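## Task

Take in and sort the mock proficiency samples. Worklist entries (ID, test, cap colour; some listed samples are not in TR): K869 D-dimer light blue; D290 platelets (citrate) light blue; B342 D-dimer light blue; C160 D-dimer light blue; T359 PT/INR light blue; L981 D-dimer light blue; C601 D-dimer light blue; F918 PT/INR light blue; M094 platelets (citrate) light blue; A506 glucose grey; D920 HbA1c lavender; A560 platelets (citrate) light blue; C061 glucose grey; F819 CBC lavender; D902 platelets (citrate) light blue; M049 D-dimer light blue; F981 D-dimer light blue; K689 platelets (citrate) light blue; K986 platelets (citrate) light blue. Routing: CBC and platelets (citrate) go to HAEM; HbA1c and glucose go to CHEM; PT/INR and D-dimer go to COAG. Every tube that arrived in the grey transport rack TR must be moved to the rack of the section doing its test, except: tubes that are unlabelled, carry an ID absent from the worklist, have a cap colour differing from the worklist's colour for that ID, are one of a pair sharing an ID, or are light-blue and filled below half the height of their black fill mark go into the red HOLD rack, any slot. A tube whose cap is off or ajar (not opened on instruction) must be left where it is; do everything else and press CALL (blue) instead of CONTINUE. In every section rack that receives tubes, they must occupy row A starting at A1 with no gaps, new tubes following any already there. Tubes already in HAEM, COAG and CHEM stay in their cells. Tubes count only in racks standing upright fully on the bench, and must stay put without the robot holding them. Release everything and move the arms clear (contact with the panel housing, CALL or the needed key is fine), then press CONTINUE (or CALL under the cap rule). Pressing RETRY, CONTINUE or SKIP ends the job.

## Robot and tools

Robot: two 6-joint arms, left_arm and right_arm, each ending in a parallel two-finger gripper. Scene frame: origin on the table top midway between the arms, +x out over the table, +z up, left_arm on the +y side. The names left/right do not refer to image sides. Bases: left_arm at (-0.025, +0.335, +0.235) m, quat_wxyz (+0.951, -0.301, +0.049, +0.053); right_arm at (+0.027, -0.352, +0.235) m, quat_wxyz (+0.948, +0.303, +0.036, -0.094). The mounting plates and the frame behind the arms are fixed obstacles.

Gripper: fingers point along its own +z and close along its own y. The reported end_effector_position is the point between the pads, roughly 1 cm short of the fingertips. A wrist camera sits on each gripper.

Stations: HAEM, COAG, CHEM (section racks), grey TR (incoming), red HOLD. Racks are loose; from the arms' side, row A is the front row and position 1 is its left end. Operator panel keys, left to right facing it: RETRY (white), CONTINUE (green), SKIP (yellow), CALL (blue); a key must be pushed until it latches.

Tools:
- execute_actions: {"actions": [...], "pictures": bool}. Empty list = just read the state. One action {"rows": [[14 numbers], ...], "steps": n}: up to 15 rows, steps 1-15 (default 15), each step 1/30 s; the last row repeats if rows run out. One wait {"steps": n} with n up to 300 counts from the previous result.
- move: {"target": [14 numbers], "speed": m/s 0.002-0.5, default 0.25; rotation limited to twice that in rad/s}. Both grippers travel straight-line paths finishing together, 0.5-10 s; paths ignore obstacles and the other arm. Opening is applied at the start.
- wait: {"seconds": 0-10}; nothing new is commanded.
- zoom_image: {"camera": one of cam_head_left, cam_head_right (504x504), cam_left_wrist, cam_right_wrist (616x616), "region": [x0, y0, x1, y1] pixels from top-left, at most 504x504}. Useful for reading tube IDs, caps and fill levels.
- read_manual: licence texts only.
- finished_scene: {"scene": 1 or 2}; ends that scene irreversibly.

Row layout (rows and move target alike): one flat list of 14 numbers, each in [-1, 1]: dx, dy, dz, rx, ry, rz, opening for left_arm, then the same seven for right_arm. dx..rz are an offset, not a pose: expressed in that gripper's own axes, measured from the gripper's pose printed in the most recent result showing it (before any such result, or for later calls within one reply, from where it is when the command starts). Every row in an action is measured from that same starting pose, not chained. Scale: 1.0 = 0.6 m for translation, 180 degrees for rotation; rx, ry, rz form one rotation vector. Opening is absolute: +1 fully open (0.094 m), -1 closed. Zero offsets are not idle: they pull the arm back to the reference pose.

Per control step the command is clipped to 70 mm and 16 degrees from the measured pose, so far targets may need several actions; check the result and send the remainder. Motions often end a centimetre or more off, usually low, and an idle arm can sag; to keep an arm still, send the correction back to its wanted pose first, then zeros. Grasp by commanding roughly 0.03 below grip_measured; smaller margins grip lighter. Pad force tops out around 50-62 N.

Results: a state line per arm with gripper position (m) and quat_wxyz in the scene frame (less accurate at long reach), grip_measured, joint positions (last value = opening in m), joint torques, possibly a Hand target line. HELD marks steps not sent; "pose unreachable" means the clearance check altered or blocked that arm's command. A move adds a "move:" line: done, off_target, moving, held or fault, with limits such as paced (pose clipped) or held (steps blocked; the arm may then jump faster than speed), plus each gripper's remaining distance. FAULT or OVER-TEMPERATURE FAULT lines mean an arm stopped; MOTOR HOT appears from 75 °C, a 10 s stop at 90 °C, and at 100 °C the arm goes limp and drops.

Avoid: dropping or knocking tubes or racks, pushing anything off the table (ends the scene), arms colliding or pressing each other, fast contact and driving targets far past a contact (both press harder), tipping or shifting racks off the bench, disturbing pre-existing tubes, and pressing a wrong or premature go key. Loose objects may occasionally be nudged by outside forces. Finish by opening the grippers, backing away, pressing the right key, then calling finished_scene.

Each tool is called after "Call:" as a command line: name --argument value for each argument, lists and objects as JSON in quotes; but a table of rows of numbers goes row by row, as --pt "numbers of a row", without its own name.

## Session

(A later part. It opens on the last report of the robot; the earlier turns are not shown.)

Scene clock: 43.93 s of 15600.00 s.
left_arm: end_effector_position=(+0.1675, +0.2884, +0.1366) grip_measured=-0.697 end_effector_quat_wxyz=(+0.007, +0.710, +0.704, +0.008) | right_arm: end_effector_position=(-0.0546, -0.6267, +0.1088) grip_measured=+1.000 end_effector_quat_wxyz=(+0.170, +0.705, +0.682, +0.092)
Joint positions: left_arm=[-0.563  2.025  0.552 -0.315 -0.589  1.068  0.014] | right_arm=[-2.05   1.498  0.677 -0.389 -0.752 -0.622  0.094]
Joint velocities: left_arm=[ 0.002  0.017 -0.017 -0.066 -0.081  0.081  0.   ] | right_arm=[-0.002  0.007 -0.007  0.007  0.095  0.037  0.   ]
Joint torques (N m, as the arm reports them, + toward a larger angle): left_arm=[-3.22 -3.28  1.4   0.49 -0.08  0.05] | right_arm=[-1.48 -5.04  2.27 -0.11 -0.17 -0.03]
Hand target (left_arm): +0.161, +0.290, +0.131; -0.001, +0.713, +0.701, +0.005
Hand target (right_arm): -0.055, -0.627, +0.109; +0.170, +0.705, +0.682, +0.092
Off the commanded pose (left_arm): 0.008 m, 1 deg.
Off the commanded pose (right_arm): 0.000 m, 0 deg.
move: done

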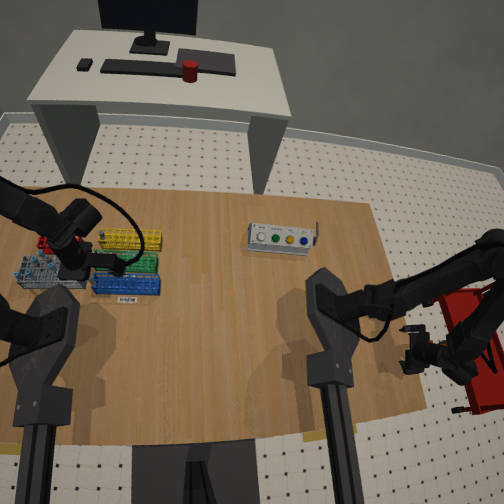

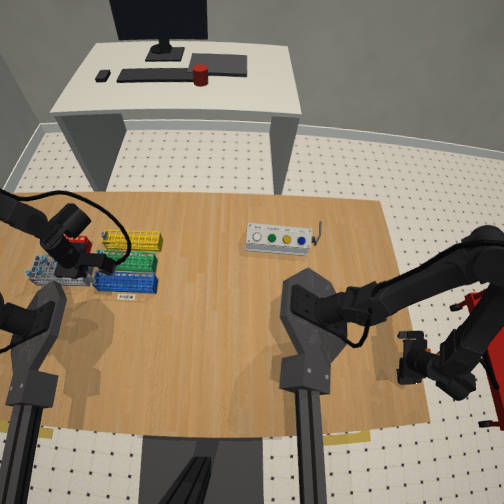

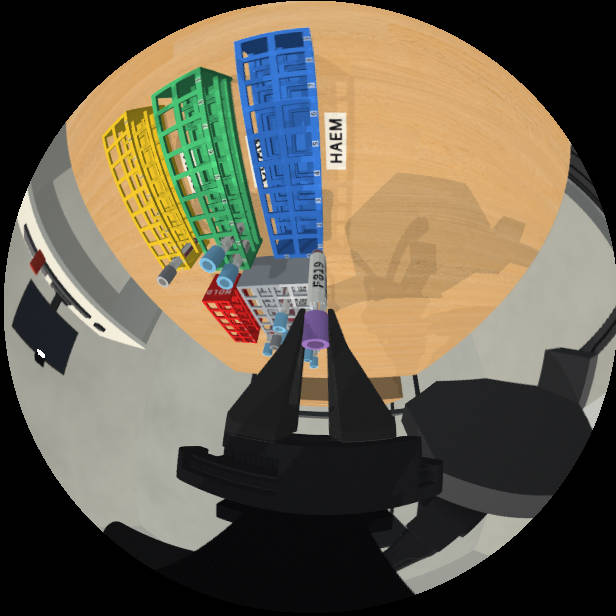

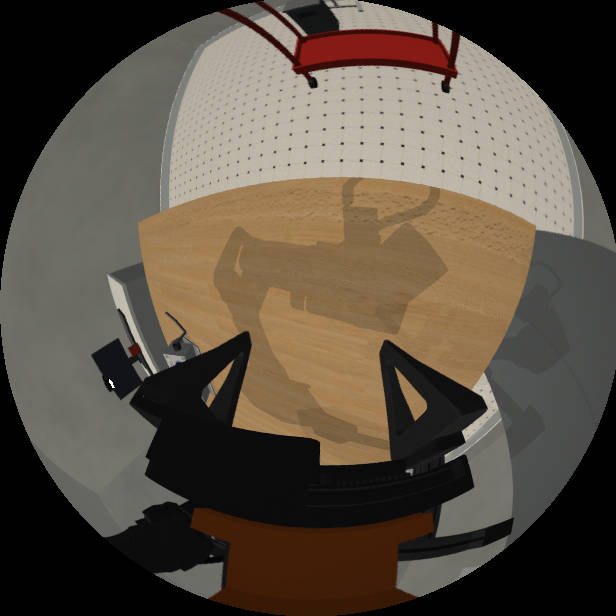

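Call:
move --target '[-0.016,0.035,-0.05,0,0,0,-0.71,0,0,0,0,0,0,1]' --speed 0.1

Call:
move --target '[0,-0.016,0.047,0,0,0,-0.71,0,0,0,0,0,0,1]' --speed 0.07

Call:
zoom_image --camera "cam_left_wrist" --region '[260,210,380,330]'

Scene clock: 50.40 s of 15600.00 s.
left_arm: end_effector_position=(+0.1814, +0.2836, +0.1573) grip_measured=-0.697 end_effector_quat_wxyz=(-0.008, +0.712, +0.702, +0.010) | right_arm: end_effector_position=(-0.0546, -0.6267, +0.1088) grip_measured=+1.000 end_effector_quat_wxyz=(+0.170, +0.705, +0.682, +0.092)
Joint positions: left_arm=[-0.611  2.025  0.67  -0.497 -0.589  1.     0.014] | right_arm=[-2.05   1.498  0.677 -0.389 -0.752 -0.622  0.094]
Joint velocities: left_arm=[-0.012  0.002  0.007  0.022  0.051 -0.051 -0.001] | right_arm=[-0.002  0.022 -0.012 -0.022 -0.037 -0.037  0.   ]
Joint torques (N m, as the arm reports them, + toward a larger angle): left_arm=[-5.34 -6.58  4.36  0.08  0.08 -0.05] | right_arm=[-1.56 -5.09  2.3  -0.11 -0.16  0.  ]
Hand target (left_arm): +0.188, +0.278, +0.167; +0.008, +0.710, +0.704, +0.007
Hand target (right_arm): -0.055, -0.627, +0.109; +0.170, +0.705, +0.682, +0.092
Off the commanded pose (left_arm): 0.013 m, 2 deg.
Off the commanded pose (right_arm): 0.000 m, 0 deg.
After step 90, 2.43 s passed at rest.
move: off_target (left_arm)

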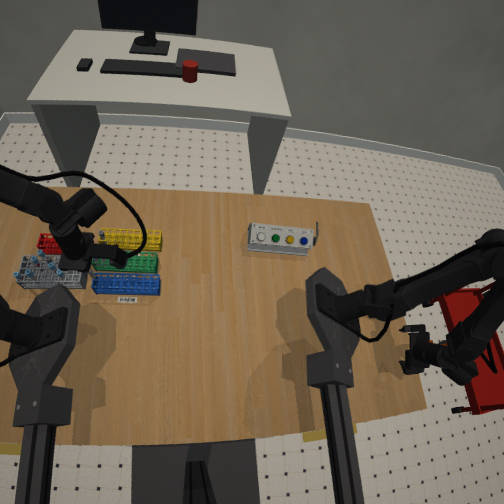

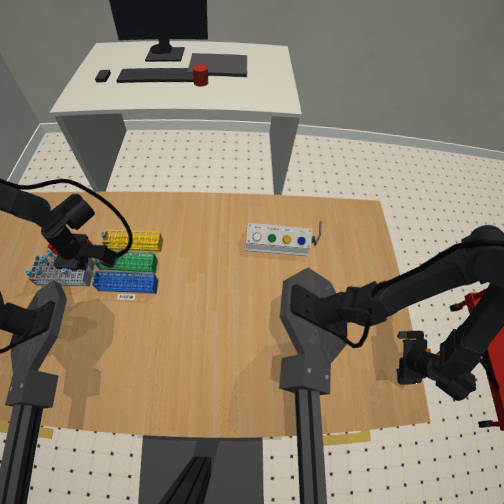

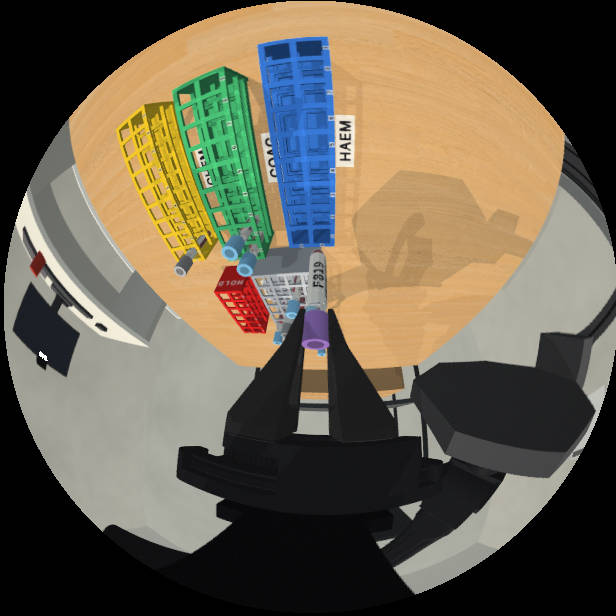

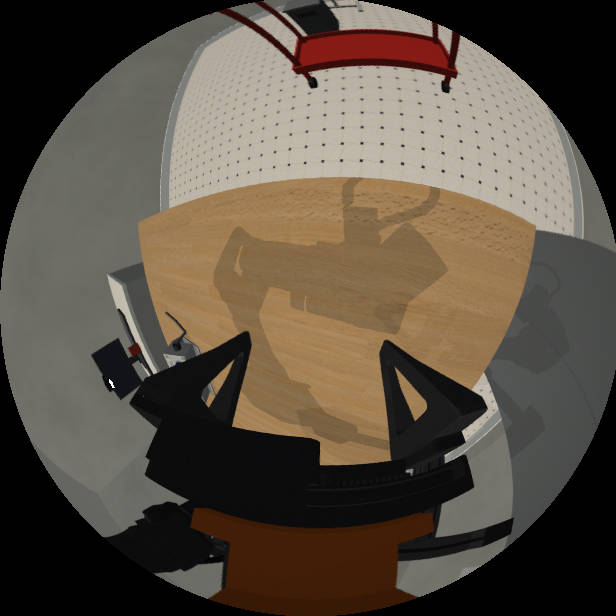

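Scene clock: 51.43 s of 15600.00 s.
left_arm: end_effector_position=(+0.1772, +0.2833, +0.1345) grip_measured=-0.697 end_effector_quat_wxyz=(-0.001, +0.709, +0.705, +0.012) | right_arm: end_effector_position=(-0.0546, -0.6267, +0.1088) grip_measured=+1.000 end_effector_quat_wxyz=(+0.170, +0.705, +0.682, +0.092)
Joint positions: left_arm=[-0.564  2.078  0.61  -0.337 -0.602  1.054  0.014] | right_arm=[-2.05   1.498  0.677 -0.389 -0.752 -0.622  0.094]
Joint velocities: left_arm=[ 0.012  0.012  0.002 -0.051  0.022  0.022 -0.001] | right_arm=[-0.017 -0.007  0.007 -0.007 -0.066 -0.022  0.   ]
Joint torques (N m, as the arm reports them, + toward a larger angle): left_arm=[-3.43 -3.67  1.49  0.44 -0.05  0.07] | right_arm=[-1.62 -5.04  2.27 -0.14 -0.19  0.  ]
Hand target (left_arm): +0.171, +0.285, +0.129; -0.008, +0.712, +0.702, +0.010
Hand target (right_arm): -0.055, -0.627, +0.109; +0.170, +0.705, +0.682, +0.092
Off the commanded pose (left_arm): 0.008 m, 1 deg.
Off the commanded pose (right_arm): 0.000 m, 0 deg.
move: done

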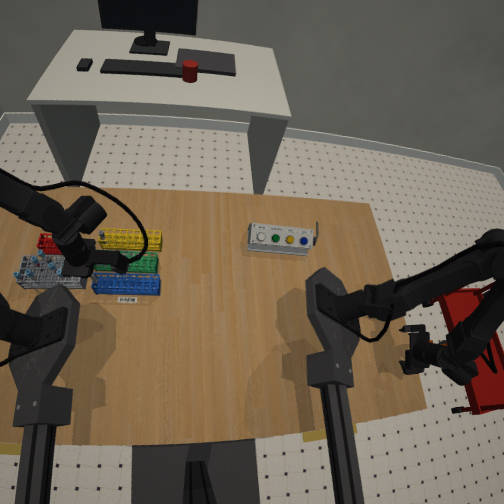

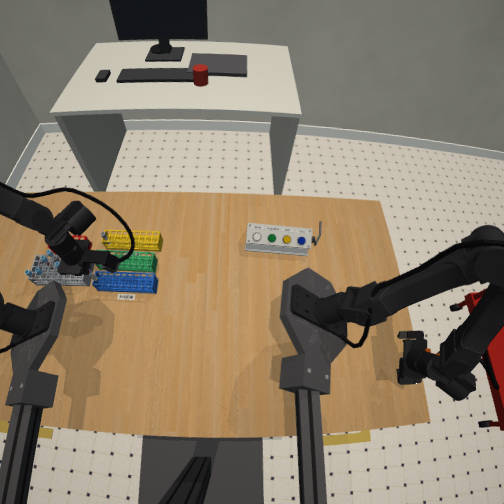

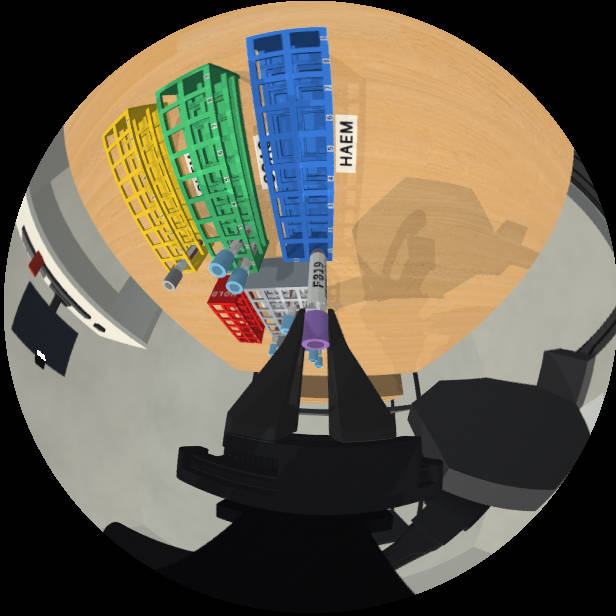

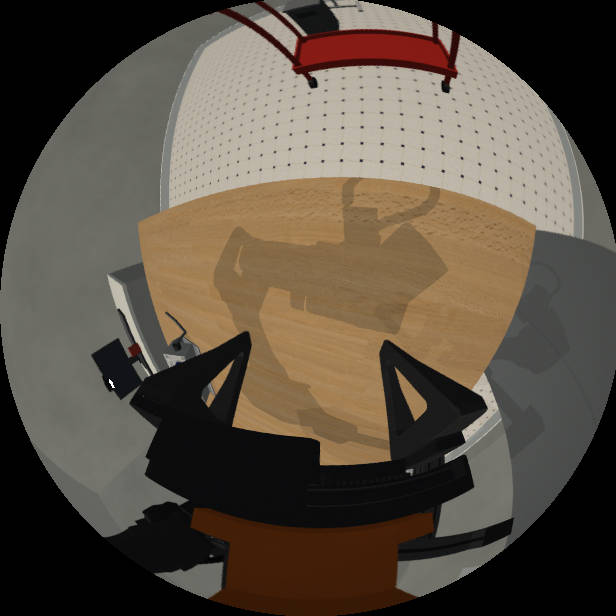

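Region (260, 210, 380, 330) of cam_left_wrist's 616x616 image, scaled by 4.200, with more detail than that image has.

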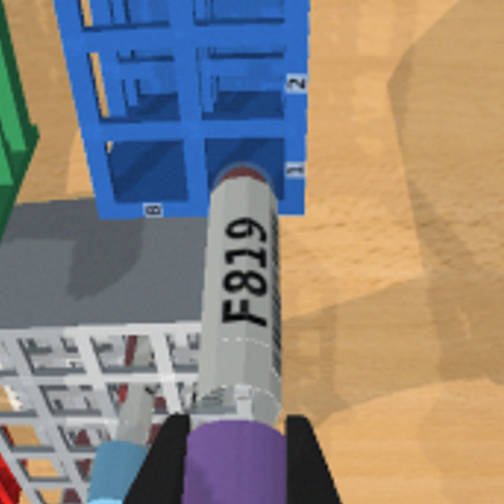

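Call:
execute_actions --actions '[{"rows":[[0.001,-0.011,0.013,0.004,0,0,-0.71,0,0,0,0,0,0,1],[0.001,-0.011,0.018,0.004,0,0,-0.71,0,0,0,0,0,0,1],[0.001,-0.011,0.023,0.004,0,0,-0.71,0,0,0,0,0,0,1],[0.001,-0.011,0.028,0.004,0,0,-0.71,0,0,0,0,0,0,1],[0.001,-0.011,0.033,0.004,0,0,-0.71,0,0,0,0,0,0,1],[0.001,-0.011,0.038,0.004,0,0,-0.71,0,0,0,0,0,0,1]],"steps":12}]' --pictures false

Scene clock: 55.97 s of 15600.00 s.
left_arm: end_effector_position=(+0.1736, +0.2852, +0.1167) grip_measured=-0.697 end_effector_quat_wxyz=(-0.007, +0.706, +0.708, +0.008) | right_arm: end_effector_position=(-0.0546, -0.6267, +0.1088) grip_measured=+1.000 end_effector_quat_wxyz=(+0.170, +0.705, +0.682, +0.092)
Joint positions: left_arm=[-0.516  2.133  0.588 -0.243 -0.607  1.095  0.014] | right_arm=[-2.05   1.498  0.677 -0.389 -0.752 -0.622  0.094]
Joint velocities: left_arm=[-0.012 -0.012 -0.007  0.095 -0.066  0.022 -0.001] | right_arm=[ 0.012 -0.007 -0.012 -0.022 -0.037 -0.051  0.   ]
Joint torques (N m, as the arm reports them, + toward a larger angle): left_arm=[-3.48 -3.77  1.05  0.46 -0.05  0.07] | right_arm=[-1.56 -5.09  2.28 -0.1  -0.17 -0.04]
Hand target (left_arm): +0.171, +0.285, +0.112; -0.007, +0.709, +0.705, +0.008
Hand target (right_arm): -0.055, -0.627, +0.109; +0.170, +0.705, +0.682, +0.092
Off the commanded pose (left_arm): 0.006 m, 0 deg.
Off the commanded pose (right_arm): 0.000 m, 0 deg.
Steps of this call (steps 1 to 90: nothing new was sent; then 1.13 s passed at rest; steps 91 to 102: all 12 steps of this action). Readings (end_effector_position):
91: left_arm (+0.1775, +0.2831, +0.1343) | right_arm (-0.0546, -0.6267, +0.1088)
92: left_arm (+0.1780, +0.2831, +0.1338) | right_arm (-0.0546, -0.6267, +0.1088)
94: left_arm (+0.1778, +0.2836, +0.1306) | right_arm (-0.0546, -0.6267, +0.1088)
98: left_arm (+0.1736, +0.2855, +0.1197) | right_arm (-0.0546, -0.6267, +0.1088)
102: the state above

Call:
move --target '[-0.004,-0.008,0.064,0,0,0,-0.71,0,0,0,0,0,0,1]' --speed 0.06

Call:
move --target '[0,0.01,-0.11,0,-0.01,0,-0.42,0,0,0,0,0,0,1]' --speed 0.12

Call:
move --target '[0.335,0.115,-0.01,0,0,-0.99,-0.35,0,0,0,0,0,0,1]' --speed 0.5

Scene clock: 62.33 s of 15600.00 s.
left_arm: end_effector_position=(+0.1769, +0.2830, +0.0831) grip_measured=-0.697 end_effector_quat_wxyz=(-0.001, +0.703, +0.711, +0.013) | right_arm: end_effector_position=(-0.0546, -0.6267, +0.1088) grip_measured=+1.000 end_effector_quat_wxyz=(+0.170, +0.705, +0.682, +0.092)
Joint positions: left_arm=[-0.432  2.265  0.569 -0.016 -0.628  1.196  0.014] | right_arm=[-2.05   1.498  0.677 -0.389 -0.752 -0.622  0.094]
Joint velocities: left_arm=[ 0.017  0.002 -0.002 -0.022 -0.066  0.022 -0.001] | right_arm=[ 0.007 -0.007  0.027  0.022 -0.022  0.022  0.   ]
Joint torques (N m, as the arm reports them, + toward a larger angle): left_arm=[-3.78 -4.06 -0.16  0.48 -0.03  0.03] | right_arm=[-1.56 -4.99  2.32 -0.12 -0.19 -0.01]
Hand target (left_arm): +0.168, +0.284, +0.078; -0.008, +0.706, +0.708, +0.008
Hand target (right_arm): -0.055, -0.627, +0.109; +0.170, +0.705, +0.682, +0.092
Off the commanded pose (left_arm): 0.009 m, 1 deg.
Off the commanded pose (right_arm): 0.000 m, 0 deg.
After step 90, 2.17 s passed at rest.
move: done

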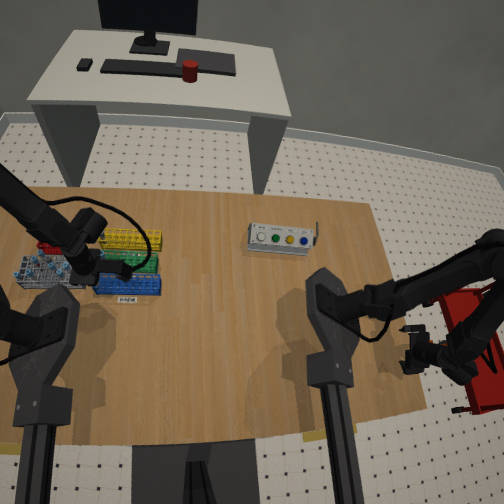

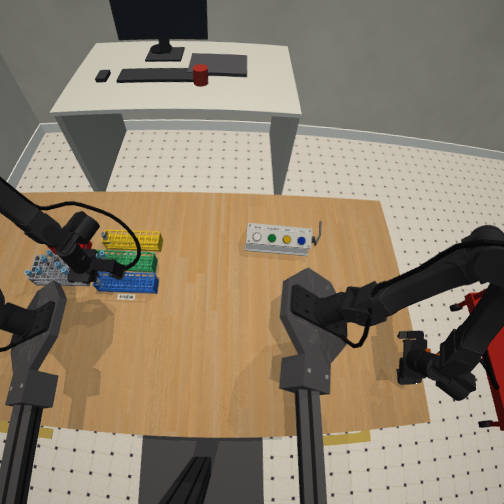

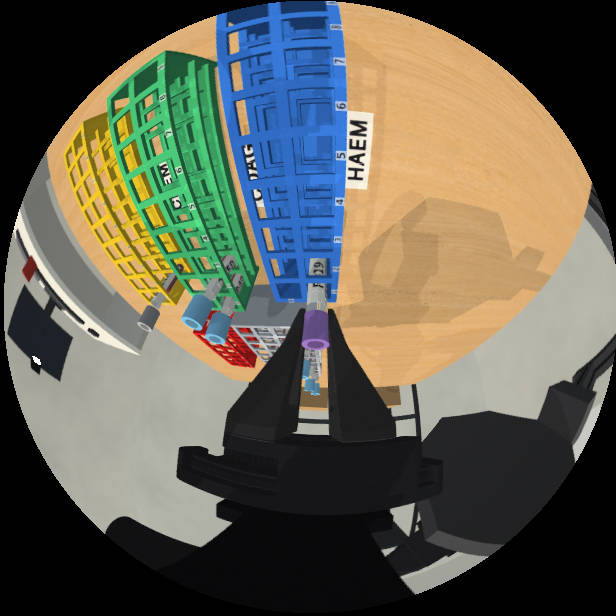

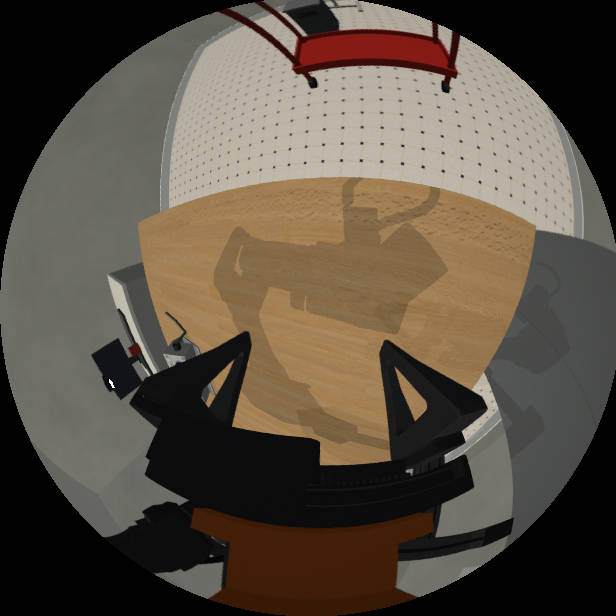

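Scene clock: 63.57 s of 15600.00 s.
left_arm: end_effector_position=(+0.1766, +0.2881, +0.1419) grip_measured=-0.422 end_effector_quat_wxyz=(-0.002, +0.704, +0.710, +0.007) | right_arm: end_effector_position=(-0.0546, -0.6267, +0.1088) grip_measured=+1.000 end_effector_quat_wxyz=(+0.170, +0.705, +0.682, +0.092)
Joint positions: left_arm=[-0.561  2.034  0.611 -0.386 -0.592  1.039  0.027] | right_arm=[-2.05   1.498  0.677 -0.389 -0.752 -0.622  0.094]
Joint velocities: left_arm=[ 0.007  0.002 -0.017 -0.037 -0.022  0.022 -0.001] | right_arm=[ 0.007 -0.007  0.002 -0.007 -0.066 -0.066  0.   ]
Joint torques (N m, as the arm reports them, + toward a larger angle): left_arm=[-5.17 -6.04  4.26  0.07  0.11 -0.09] | right_arm=[-1.61 -5.09  2.28 -0.1  -0.17 -0.02]
Hand target (left_arm): +0.183, +0.282, +0.149; +0.011, +0.703, +0.711, +0.001
Hand target (right_arm): -0.055, -0.627, +0.109; +0.170, +0.705, +0.682, +0.092
Off the commanded pose (left_arm): 0.011 m, 2 deg.
Off the commanded pose (right_arm): 0.000 m, 0 deg.
move: off_target (left_arm)

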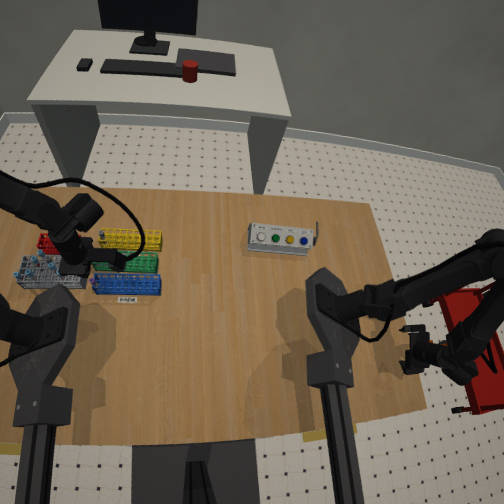

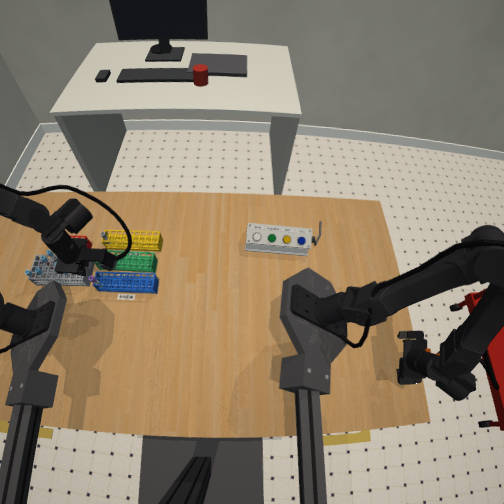

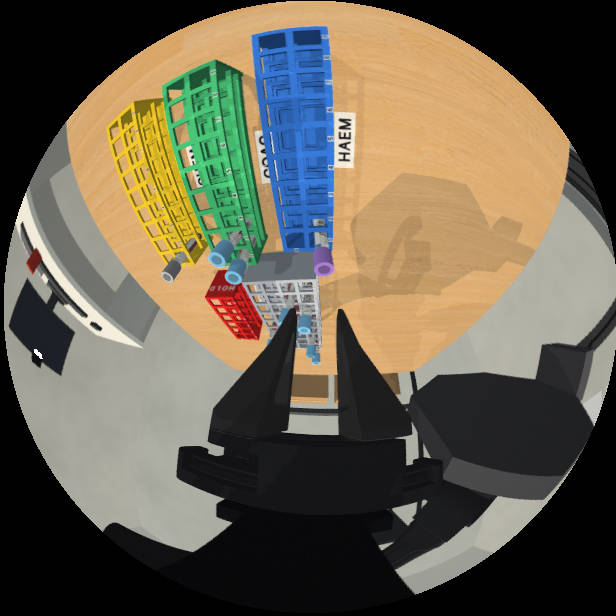

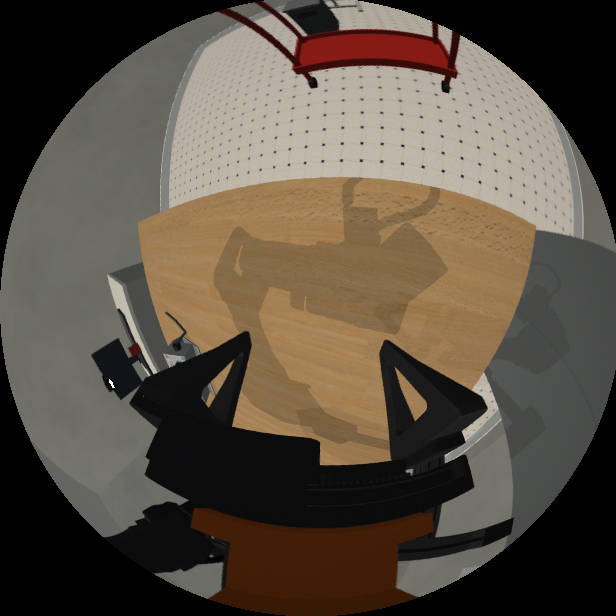

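Scene clock: 67.37 s of 15600.00 s.
left_arm: end_effector_position=(+0.2428, +0.4853, +0.1439) grip_measured=-0.352 end_effector_quat_wxyz=(+0.003, -0.692, +0.722, +0.009) | right_arm: end_effector_position=(-0.0546, -0.6267, +0.1088) grip_measured=+1.000 end_effector_quat_wxyz=(+0.170, +0.705, +0.682, +0.092)
Joint positions: left_arm=[ 0.128  1.657  0.825 -0.506 -0.597 -1.22   0.03 ] | right_arm=[-2.05   1.498  0.677 -0.389 -0.752 -0.622  0.094]
Joint velocities: left_arm=[ 0.007 -0.002 -0.012 -0.007  0.007 -0.007  0.   ] | right_arm=[-0.002  0.007 -0.002  0.022  0.051 -0.066  0.   ]
Joint torques (N m, as the arm reports them, + toward a larger angle): left_arm=[-3.3  -6.87  4.75  0.05 -0.05 -0.07] | right_arm=[-1.58 -4.98  2.29 -0.13 -0.18 -0.02]
Hand target (left_arm): +0.247, +0.492, +0.149; -0.008, +0.699, -0.715, -0.007
Hand target (right_arm): -0.055, -0.627, +0.109; +0.170, +0.705, +0.682, +0.092
Off the commanded pose (left_arm): 0.008 m, 1 deg.
Off the commanded pose (right_arm): 0.000 m, 0 deg.
move: done

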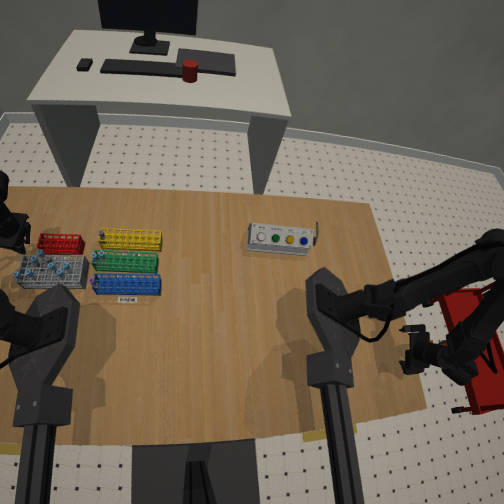

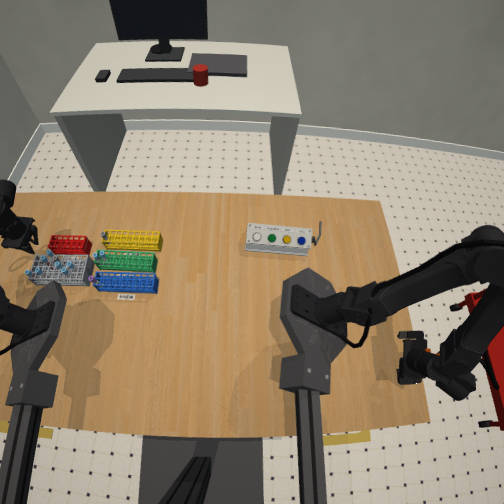

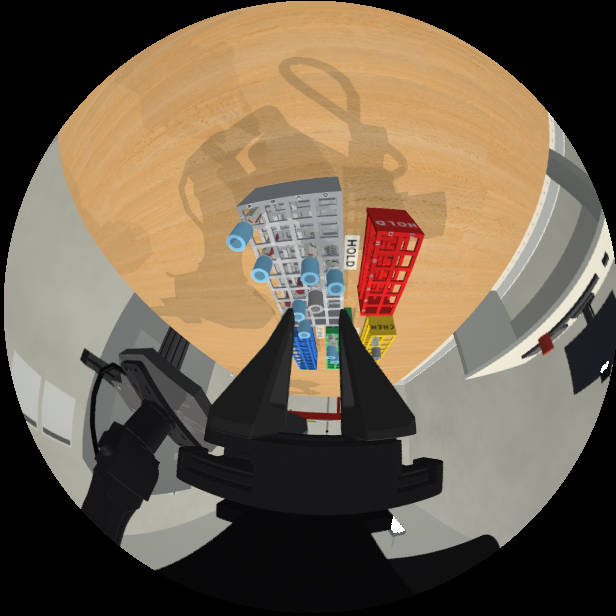

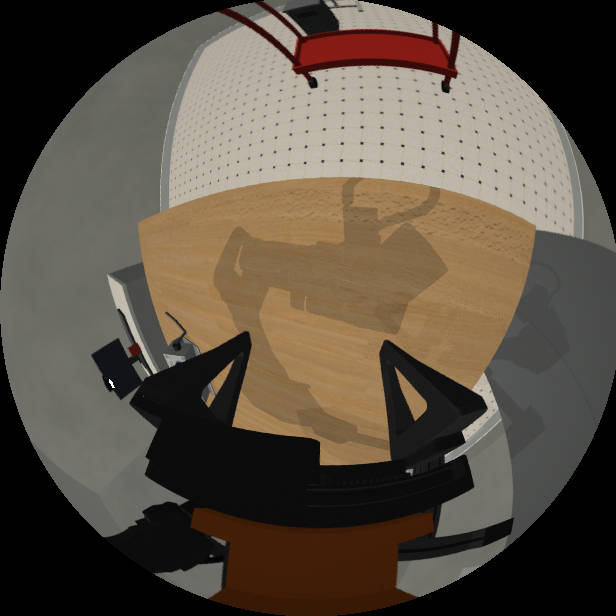

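Call:
move --target '[0.022,0.024,0.072,0,0.01,0,-0.4,0,0,0,0,0,0,1]' --speed 0.1

Call:
zoom_image --camera "cam_left_wrist" --region '[200,170,400,370]'

Scene clock: 70.77 s of 15600.00 s.
left_arm: end_effector_position=(+0.2311, +0.4774, +0.1059) grip_measured=-0.398 end_effector_quat_wxyz=(-0.003, -0.695, +0.719, -0.003) | right_arm: end_effector_position=(-0.0546, -0.6267, +0.1088) grip_measured=+1.000 end_effector_quat_wxyz=(+0.170, +0.705, +0.682, +0.092)
Joint positions: left_arm=[ 0.21   1.724  0.727 -0.291 -0.549 -1.135  0.028] | right_arm=[-2.05   1.498  0.677 -0.389 -0.752 -0.622  0.094]
Joint velocities: left_arm=[ 0.012 -0.002 -0.007 -0.066 -0.037 -0.007 -0.001] | right_arm=[-0.007  0.007  0.002 -0.037 -0.007  0.022  0.   ]
Joint torques (N m, as the arm reports them, + toward a larger angle): left_arm=[-3.16 -4.76  1.5   0.42  0.    0.11] | right_arm=[-1.46 -5.02  2.19 -0.14 -0.21  0.  ]
Hand target (left_arm): +0.227, +0.474, +0.101; +0.009, +0.692, -0.722, +0.001
Hand target (right_arm): -0.055, -0.627, +0.109; +0.170, +0.705, +0.682, +0.092
Off the commanded pose (left_arm): 0.008 m, 1 deg.
Off the commanded pose (right_arm): 0.000 m, 0 deg.
move: done

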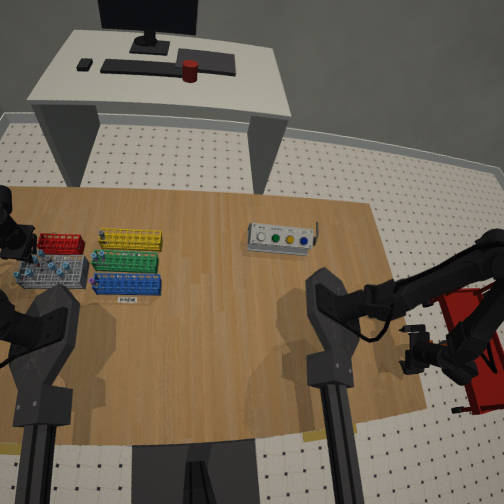

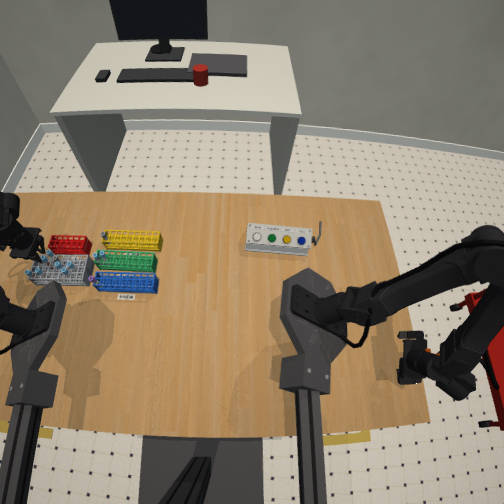

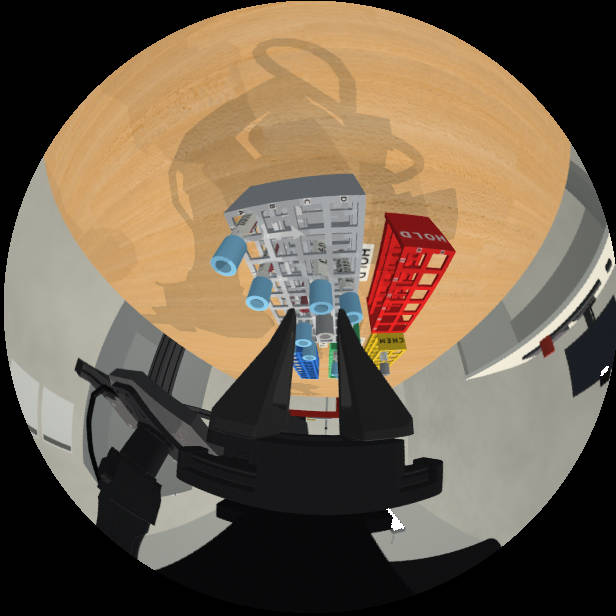

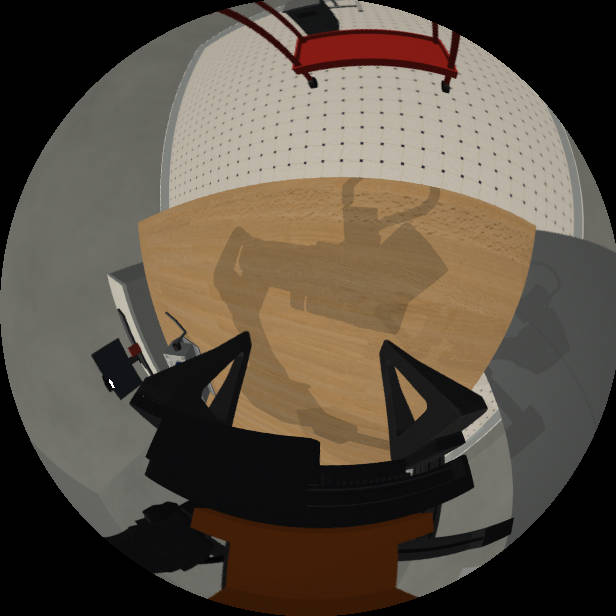

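Region (200, 170, 400, 370) of cam_left_wrist's 616x616 image, scaled by 2.520, with more detail than that image has.

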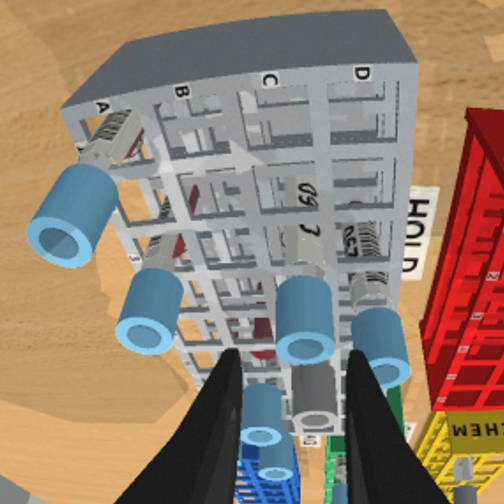

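Call:
move --target '[0.004,0.009,0.054,0,0,0,-0.42,0,0,0,0,0,0,1]' --speed 0.06

Call:
execute_actions --actions '[{"rows":[[0,0,0,0,0,0,-0.71,0,0,0,0,0,0,1]],"steps":9}]' --pictures false

Call:
move --target '[-0.006,-0.01,-0.185,0,0,0,-0.71,0,0,0,0,0,0,1]' --speed 0.15

Call:
move --target '[0.40,-0.07,-0.01,0,0,0.99,-0.71,0,0,0,0,0,0,1]' --speed 0.5

Scene clock: 77.83 s of 15600.00 s.
left_arm: end_effector_position=(+0.2297, +0.4790, +0.0790) grip_measured=-0.418 end_effector_quat_wxyz=(+0.001, -0.697, +0.717, -0.004) | right_arm: end_effector_position=(-0.0546, -0.6267, +0.1088) grip_measured=+1.000 end_effector_quat_wxyz=(+0.170, +0.705, +0.682, +0.092)
Joint positions: left_arm=[ 0.268  1.805  0.702 -0.141 -0.533 -1.071  0.027] | right_arm=[-2.05   1.498  0.677 -0.389 -0.752 -0.622  0.094]
Joint velocities: left_arm=[-0.002  0.007  0.007 -0.007 -0.022  0.037 -0.002] | right_arm=[ 0.012 -0.002  0.002 -0.022 -0.051  0.007  0.   ]
Joint torques (N m, as the arm reports them, + toward a larger angle): left_arm=[-3.39 -4.99  0.73  0.55 -0.01  0.08] | right_arm=[-1.62 -4.96  2.31 -0.12 -0.2  -0.03]
Hand target (left_arm): +0.225, +0.475, +0.074; +0.003, +0.695, -0.719, +0.003
Hand target (right_arm): -0.055, -0.627, +0.109; +0.170, +0.705, +0.682, +0.092
Off the commanded pose (left_arm): 0.008 m, 1 deg.
Off the commanded pose (right_arm): 0.000 m, 0 deg.
After step 90, 3.03 s passed at rest.
move: done

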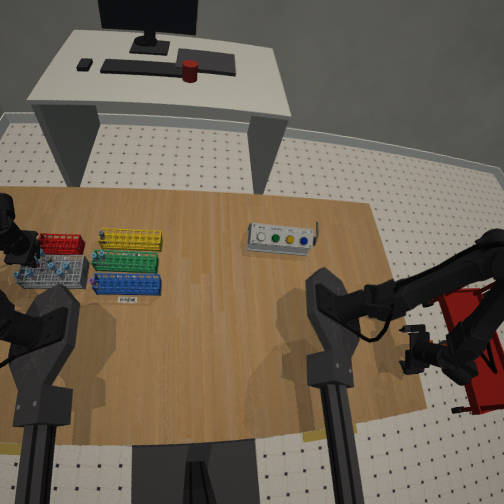

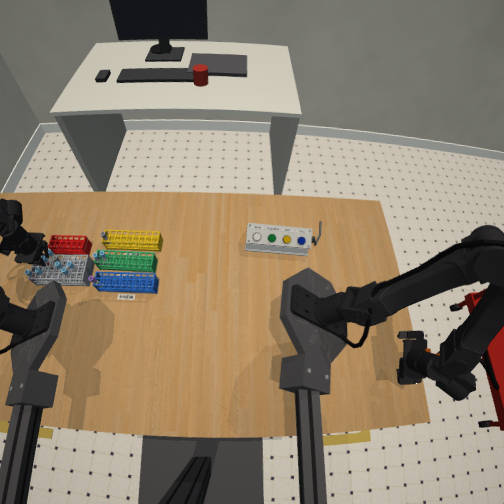

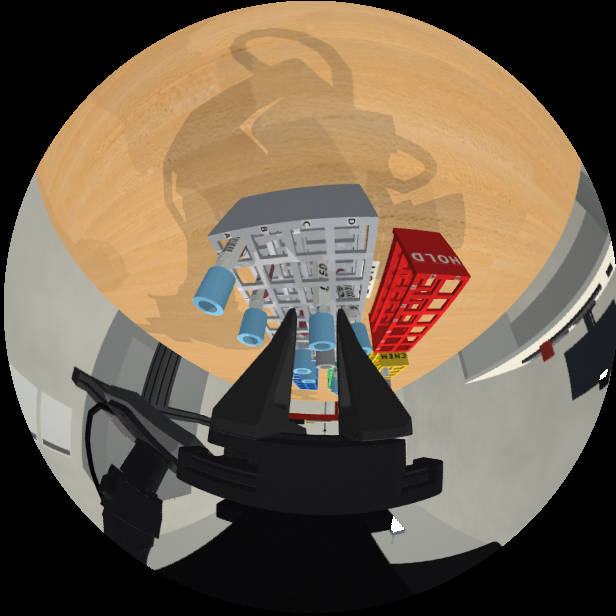

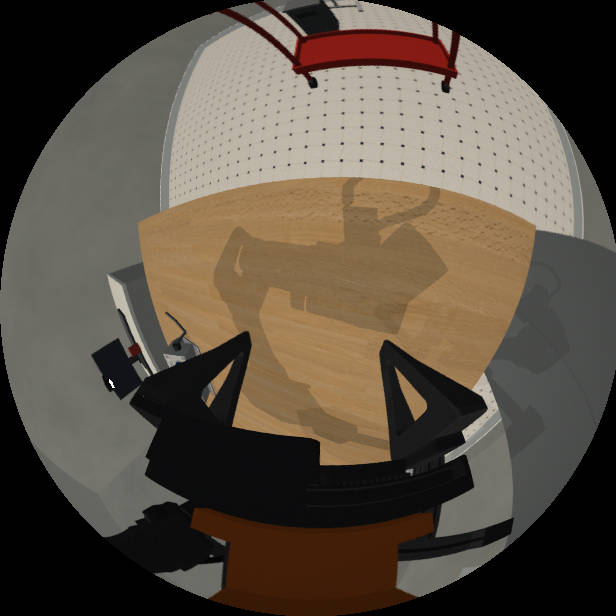

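Scene clock: 78.13 s of 15600.00 s.
left_arm: end_effector_position=(+0.2297, +0.4790, +0.0790) grip_measured=-0.697 end_effector_quat_wxyz=(+0.001, -0.697, +0.717, -0.004) | right_arm: end_effector_position=(-0.0546, -0.6267, +0.1088) grip_measured=+1.000 end_effector_quat_wxyz=(+0.170, +0.705, +0.682, +0.092)
Joint positions: left_arm=[ 0.268  1.805  0.702 -0.141 -0.533 -1.071  0.014] | right_arm=[-2.05   1.498  0.677 -0.389 -0.752 -0.622  0.094]
Joint velocities: left_arm=[-0.007 -0.007 -0.007 -0.007  0.007 -0.037 -0.001] | right_arm=[-0.002 -0.022 -0.002 -0.051  0.037  0.007  0.   ]
Joint torques (N m, as the arm reports them, + toward a larger angle): left_arm=[-3.77 -6.12  1.82  0.28 -0.04  0.03] | right_arm=[-1.5  -5.1   2.21 -0.14 -0.2   0.  ]
Hand target (left_arm): +0.230, +0.479, +0.079; -0.001, +0.697, -0.717, +0.004
Hand target (right_arm): -0.055, -0.627, +0.109; +0.170, +0.705, +0.682, +0.092
Off the commanded pose (left_arm): 0.000 m, 0 deg.
Off the commanded pose (right_arm): 0.000 m, 0 deg.
Steps of this call (steps 1 to 9: all 9 steps of this action). Readings (end_effector_position):
1: left_arm (+0.2297, +0.4790, +0.0790) | right_arm (-0.0546, -0.6267, +0.1088)
2: left_arm (+0.2297, +0.4790, +0.0790) | right_arm (-0.0546, -0.6267, +0.1088)
4: left_arm (+0.2297, +0.4790, +0.0790) | right_arm (-0.0546, -0.6267, +0.1088)
8: left_arm (+0.2297, +0.4790, +0.0790) | right_arm (-0.0546, -0.6267, +0.1088)
9: the state above

Scene clock: 79.83 s of 15600.00 s.
left_arm: end_effector_position=(+0.2310, +0.4784, +0.1811) grip_measured=-0.697 end_effector_quat_wxyz=(-0.013, -0.697, +0.717, -0.007) | right_arm: end_effector_position=(-0.0546, -0.6267, +0.1088) grip_measured=+1.000 end_effector_quat_wxyz=(+0.170, +0.705, +0.682, +0.092)
Joint positions: left_arm=[ 0.062  1.537  0.843 -0.7   -0.566 -1.32   0.014] | right_arm=[-2.05   1.498  0.677 -0.389 -0.752 -0.622  0.094]
Joint velocities: left_arm=[ 0.007 -0.007  0.002 -0.066 -0.066 -0.022 -0.   ] | right_arm=[-0.012 -0.007 -0.007 -0.022  0.022  0.007  0.   ]
Joint torques (N m, as the arm reports them, + toward a larger angle): left_arm=[-4.74 -6.14  4.92  0.   -0.22 -0.03] | right_arm=[-1.53 -5.06  2.34 -0.12 -0.16 -0.02]
Hand target (left_arm): +0.236, +0.483, +0.190; -0.001, +0.697, -0.717, +0.006
Hand target (right_arm): -0.055, -0.627, +0.109; +0.170, +0.705, +0.682, +0.092
Off the commanded pose (left_arm): 0.011 m, 2 deg.
Off the commanded pose (right_arm): 0.000 m, 0 deg.
move: off_target (left_arm)

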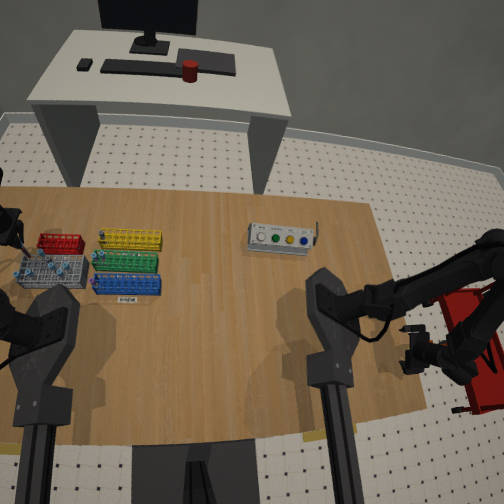

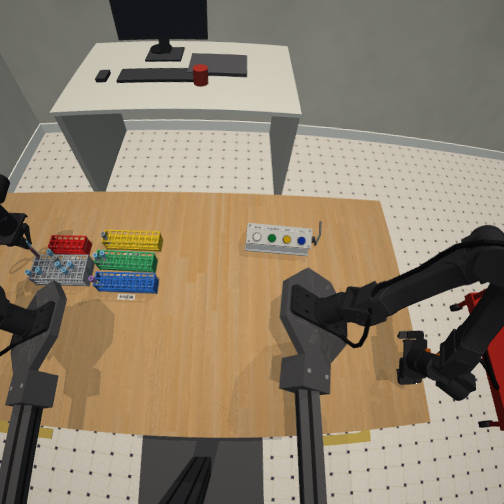

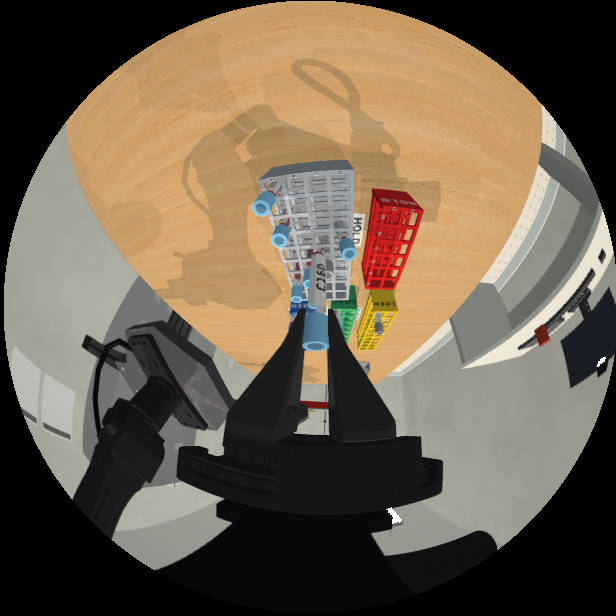

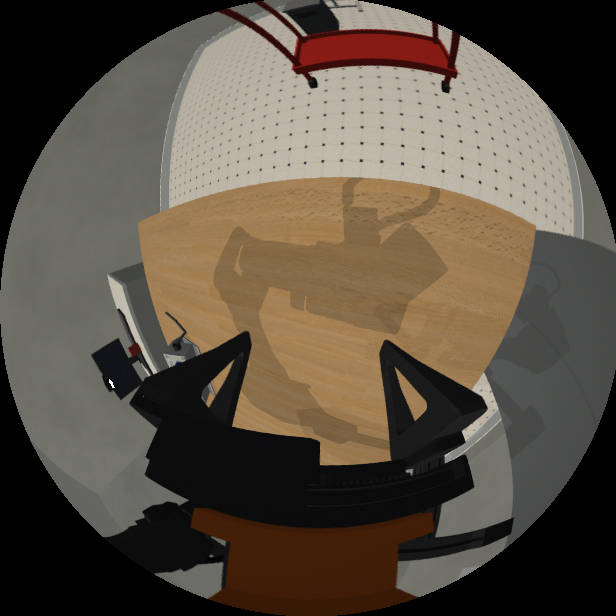

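Scene clock: 83.67 s of 15600.00 s.
left_arm: end_effector_position=(+0.2632, +0.2421, +0.1925) grip_measured=-0.697 end_effector_quat_wxyz=(+0.011, +0.695, +0.719, -0.006) | right_arm: end_effector_position=(-0.0546, -0.6267, +0.1088) grip_measured=+1.000 end_effector_quat_wxyz=(+0.170, +0.705, +0.682, +0.092)
Joint positions: left_arm=[-0.625  2.184  1.092 -0.732 -0.546  0.955  0.014] | right_arm=[-2.05   1.498  0.677 -0.389 -0.752 -0.622  0.094]
Joint velocities: left_arm=[-0.002  0.022 -0.007 -0.022 -0.007  0.051 -0.001] | right_arm=[-0.002 -0.007 -0.007 -0.081  0.037  0.007  0.   ]
Joint torques (N m, as the arm reports them, + toward a larger angle): left_arm=[-6.4  -5.35  5.5   0.13  0.11  0.06] | right_arm=[-1.49 -4.99  2.27 -0.15 -0.18 -0.01]
Hand target (left_arm): +0.262, +0.234, +0.195; +0.012, +0.706, +0.708, -0.014
Hand target (right_arm): -0.055, -0.627, +0.109; +0.170, +0.705, +0.682, +0.092
Off the commanded pose (left_arm): 0.006 m, 2 deg.
Off the commanded pose (right_arm): 0.000 m, 0 deg.
move: done

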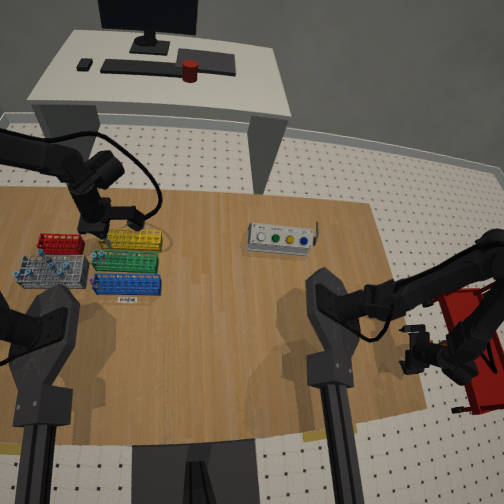

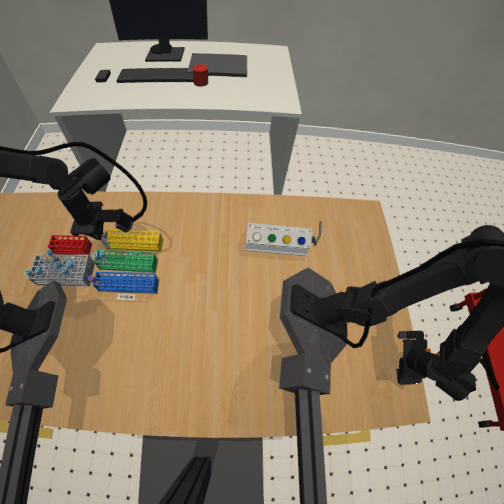

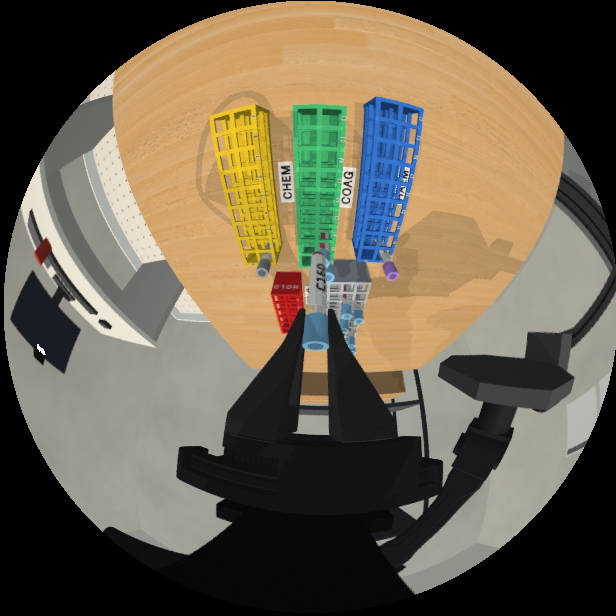

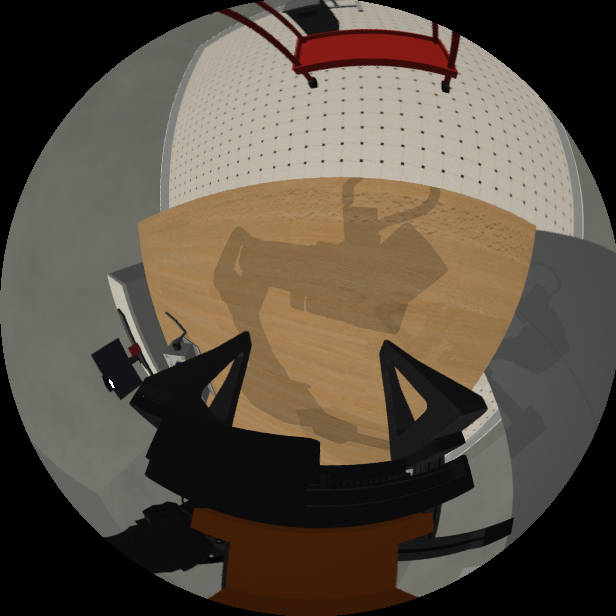

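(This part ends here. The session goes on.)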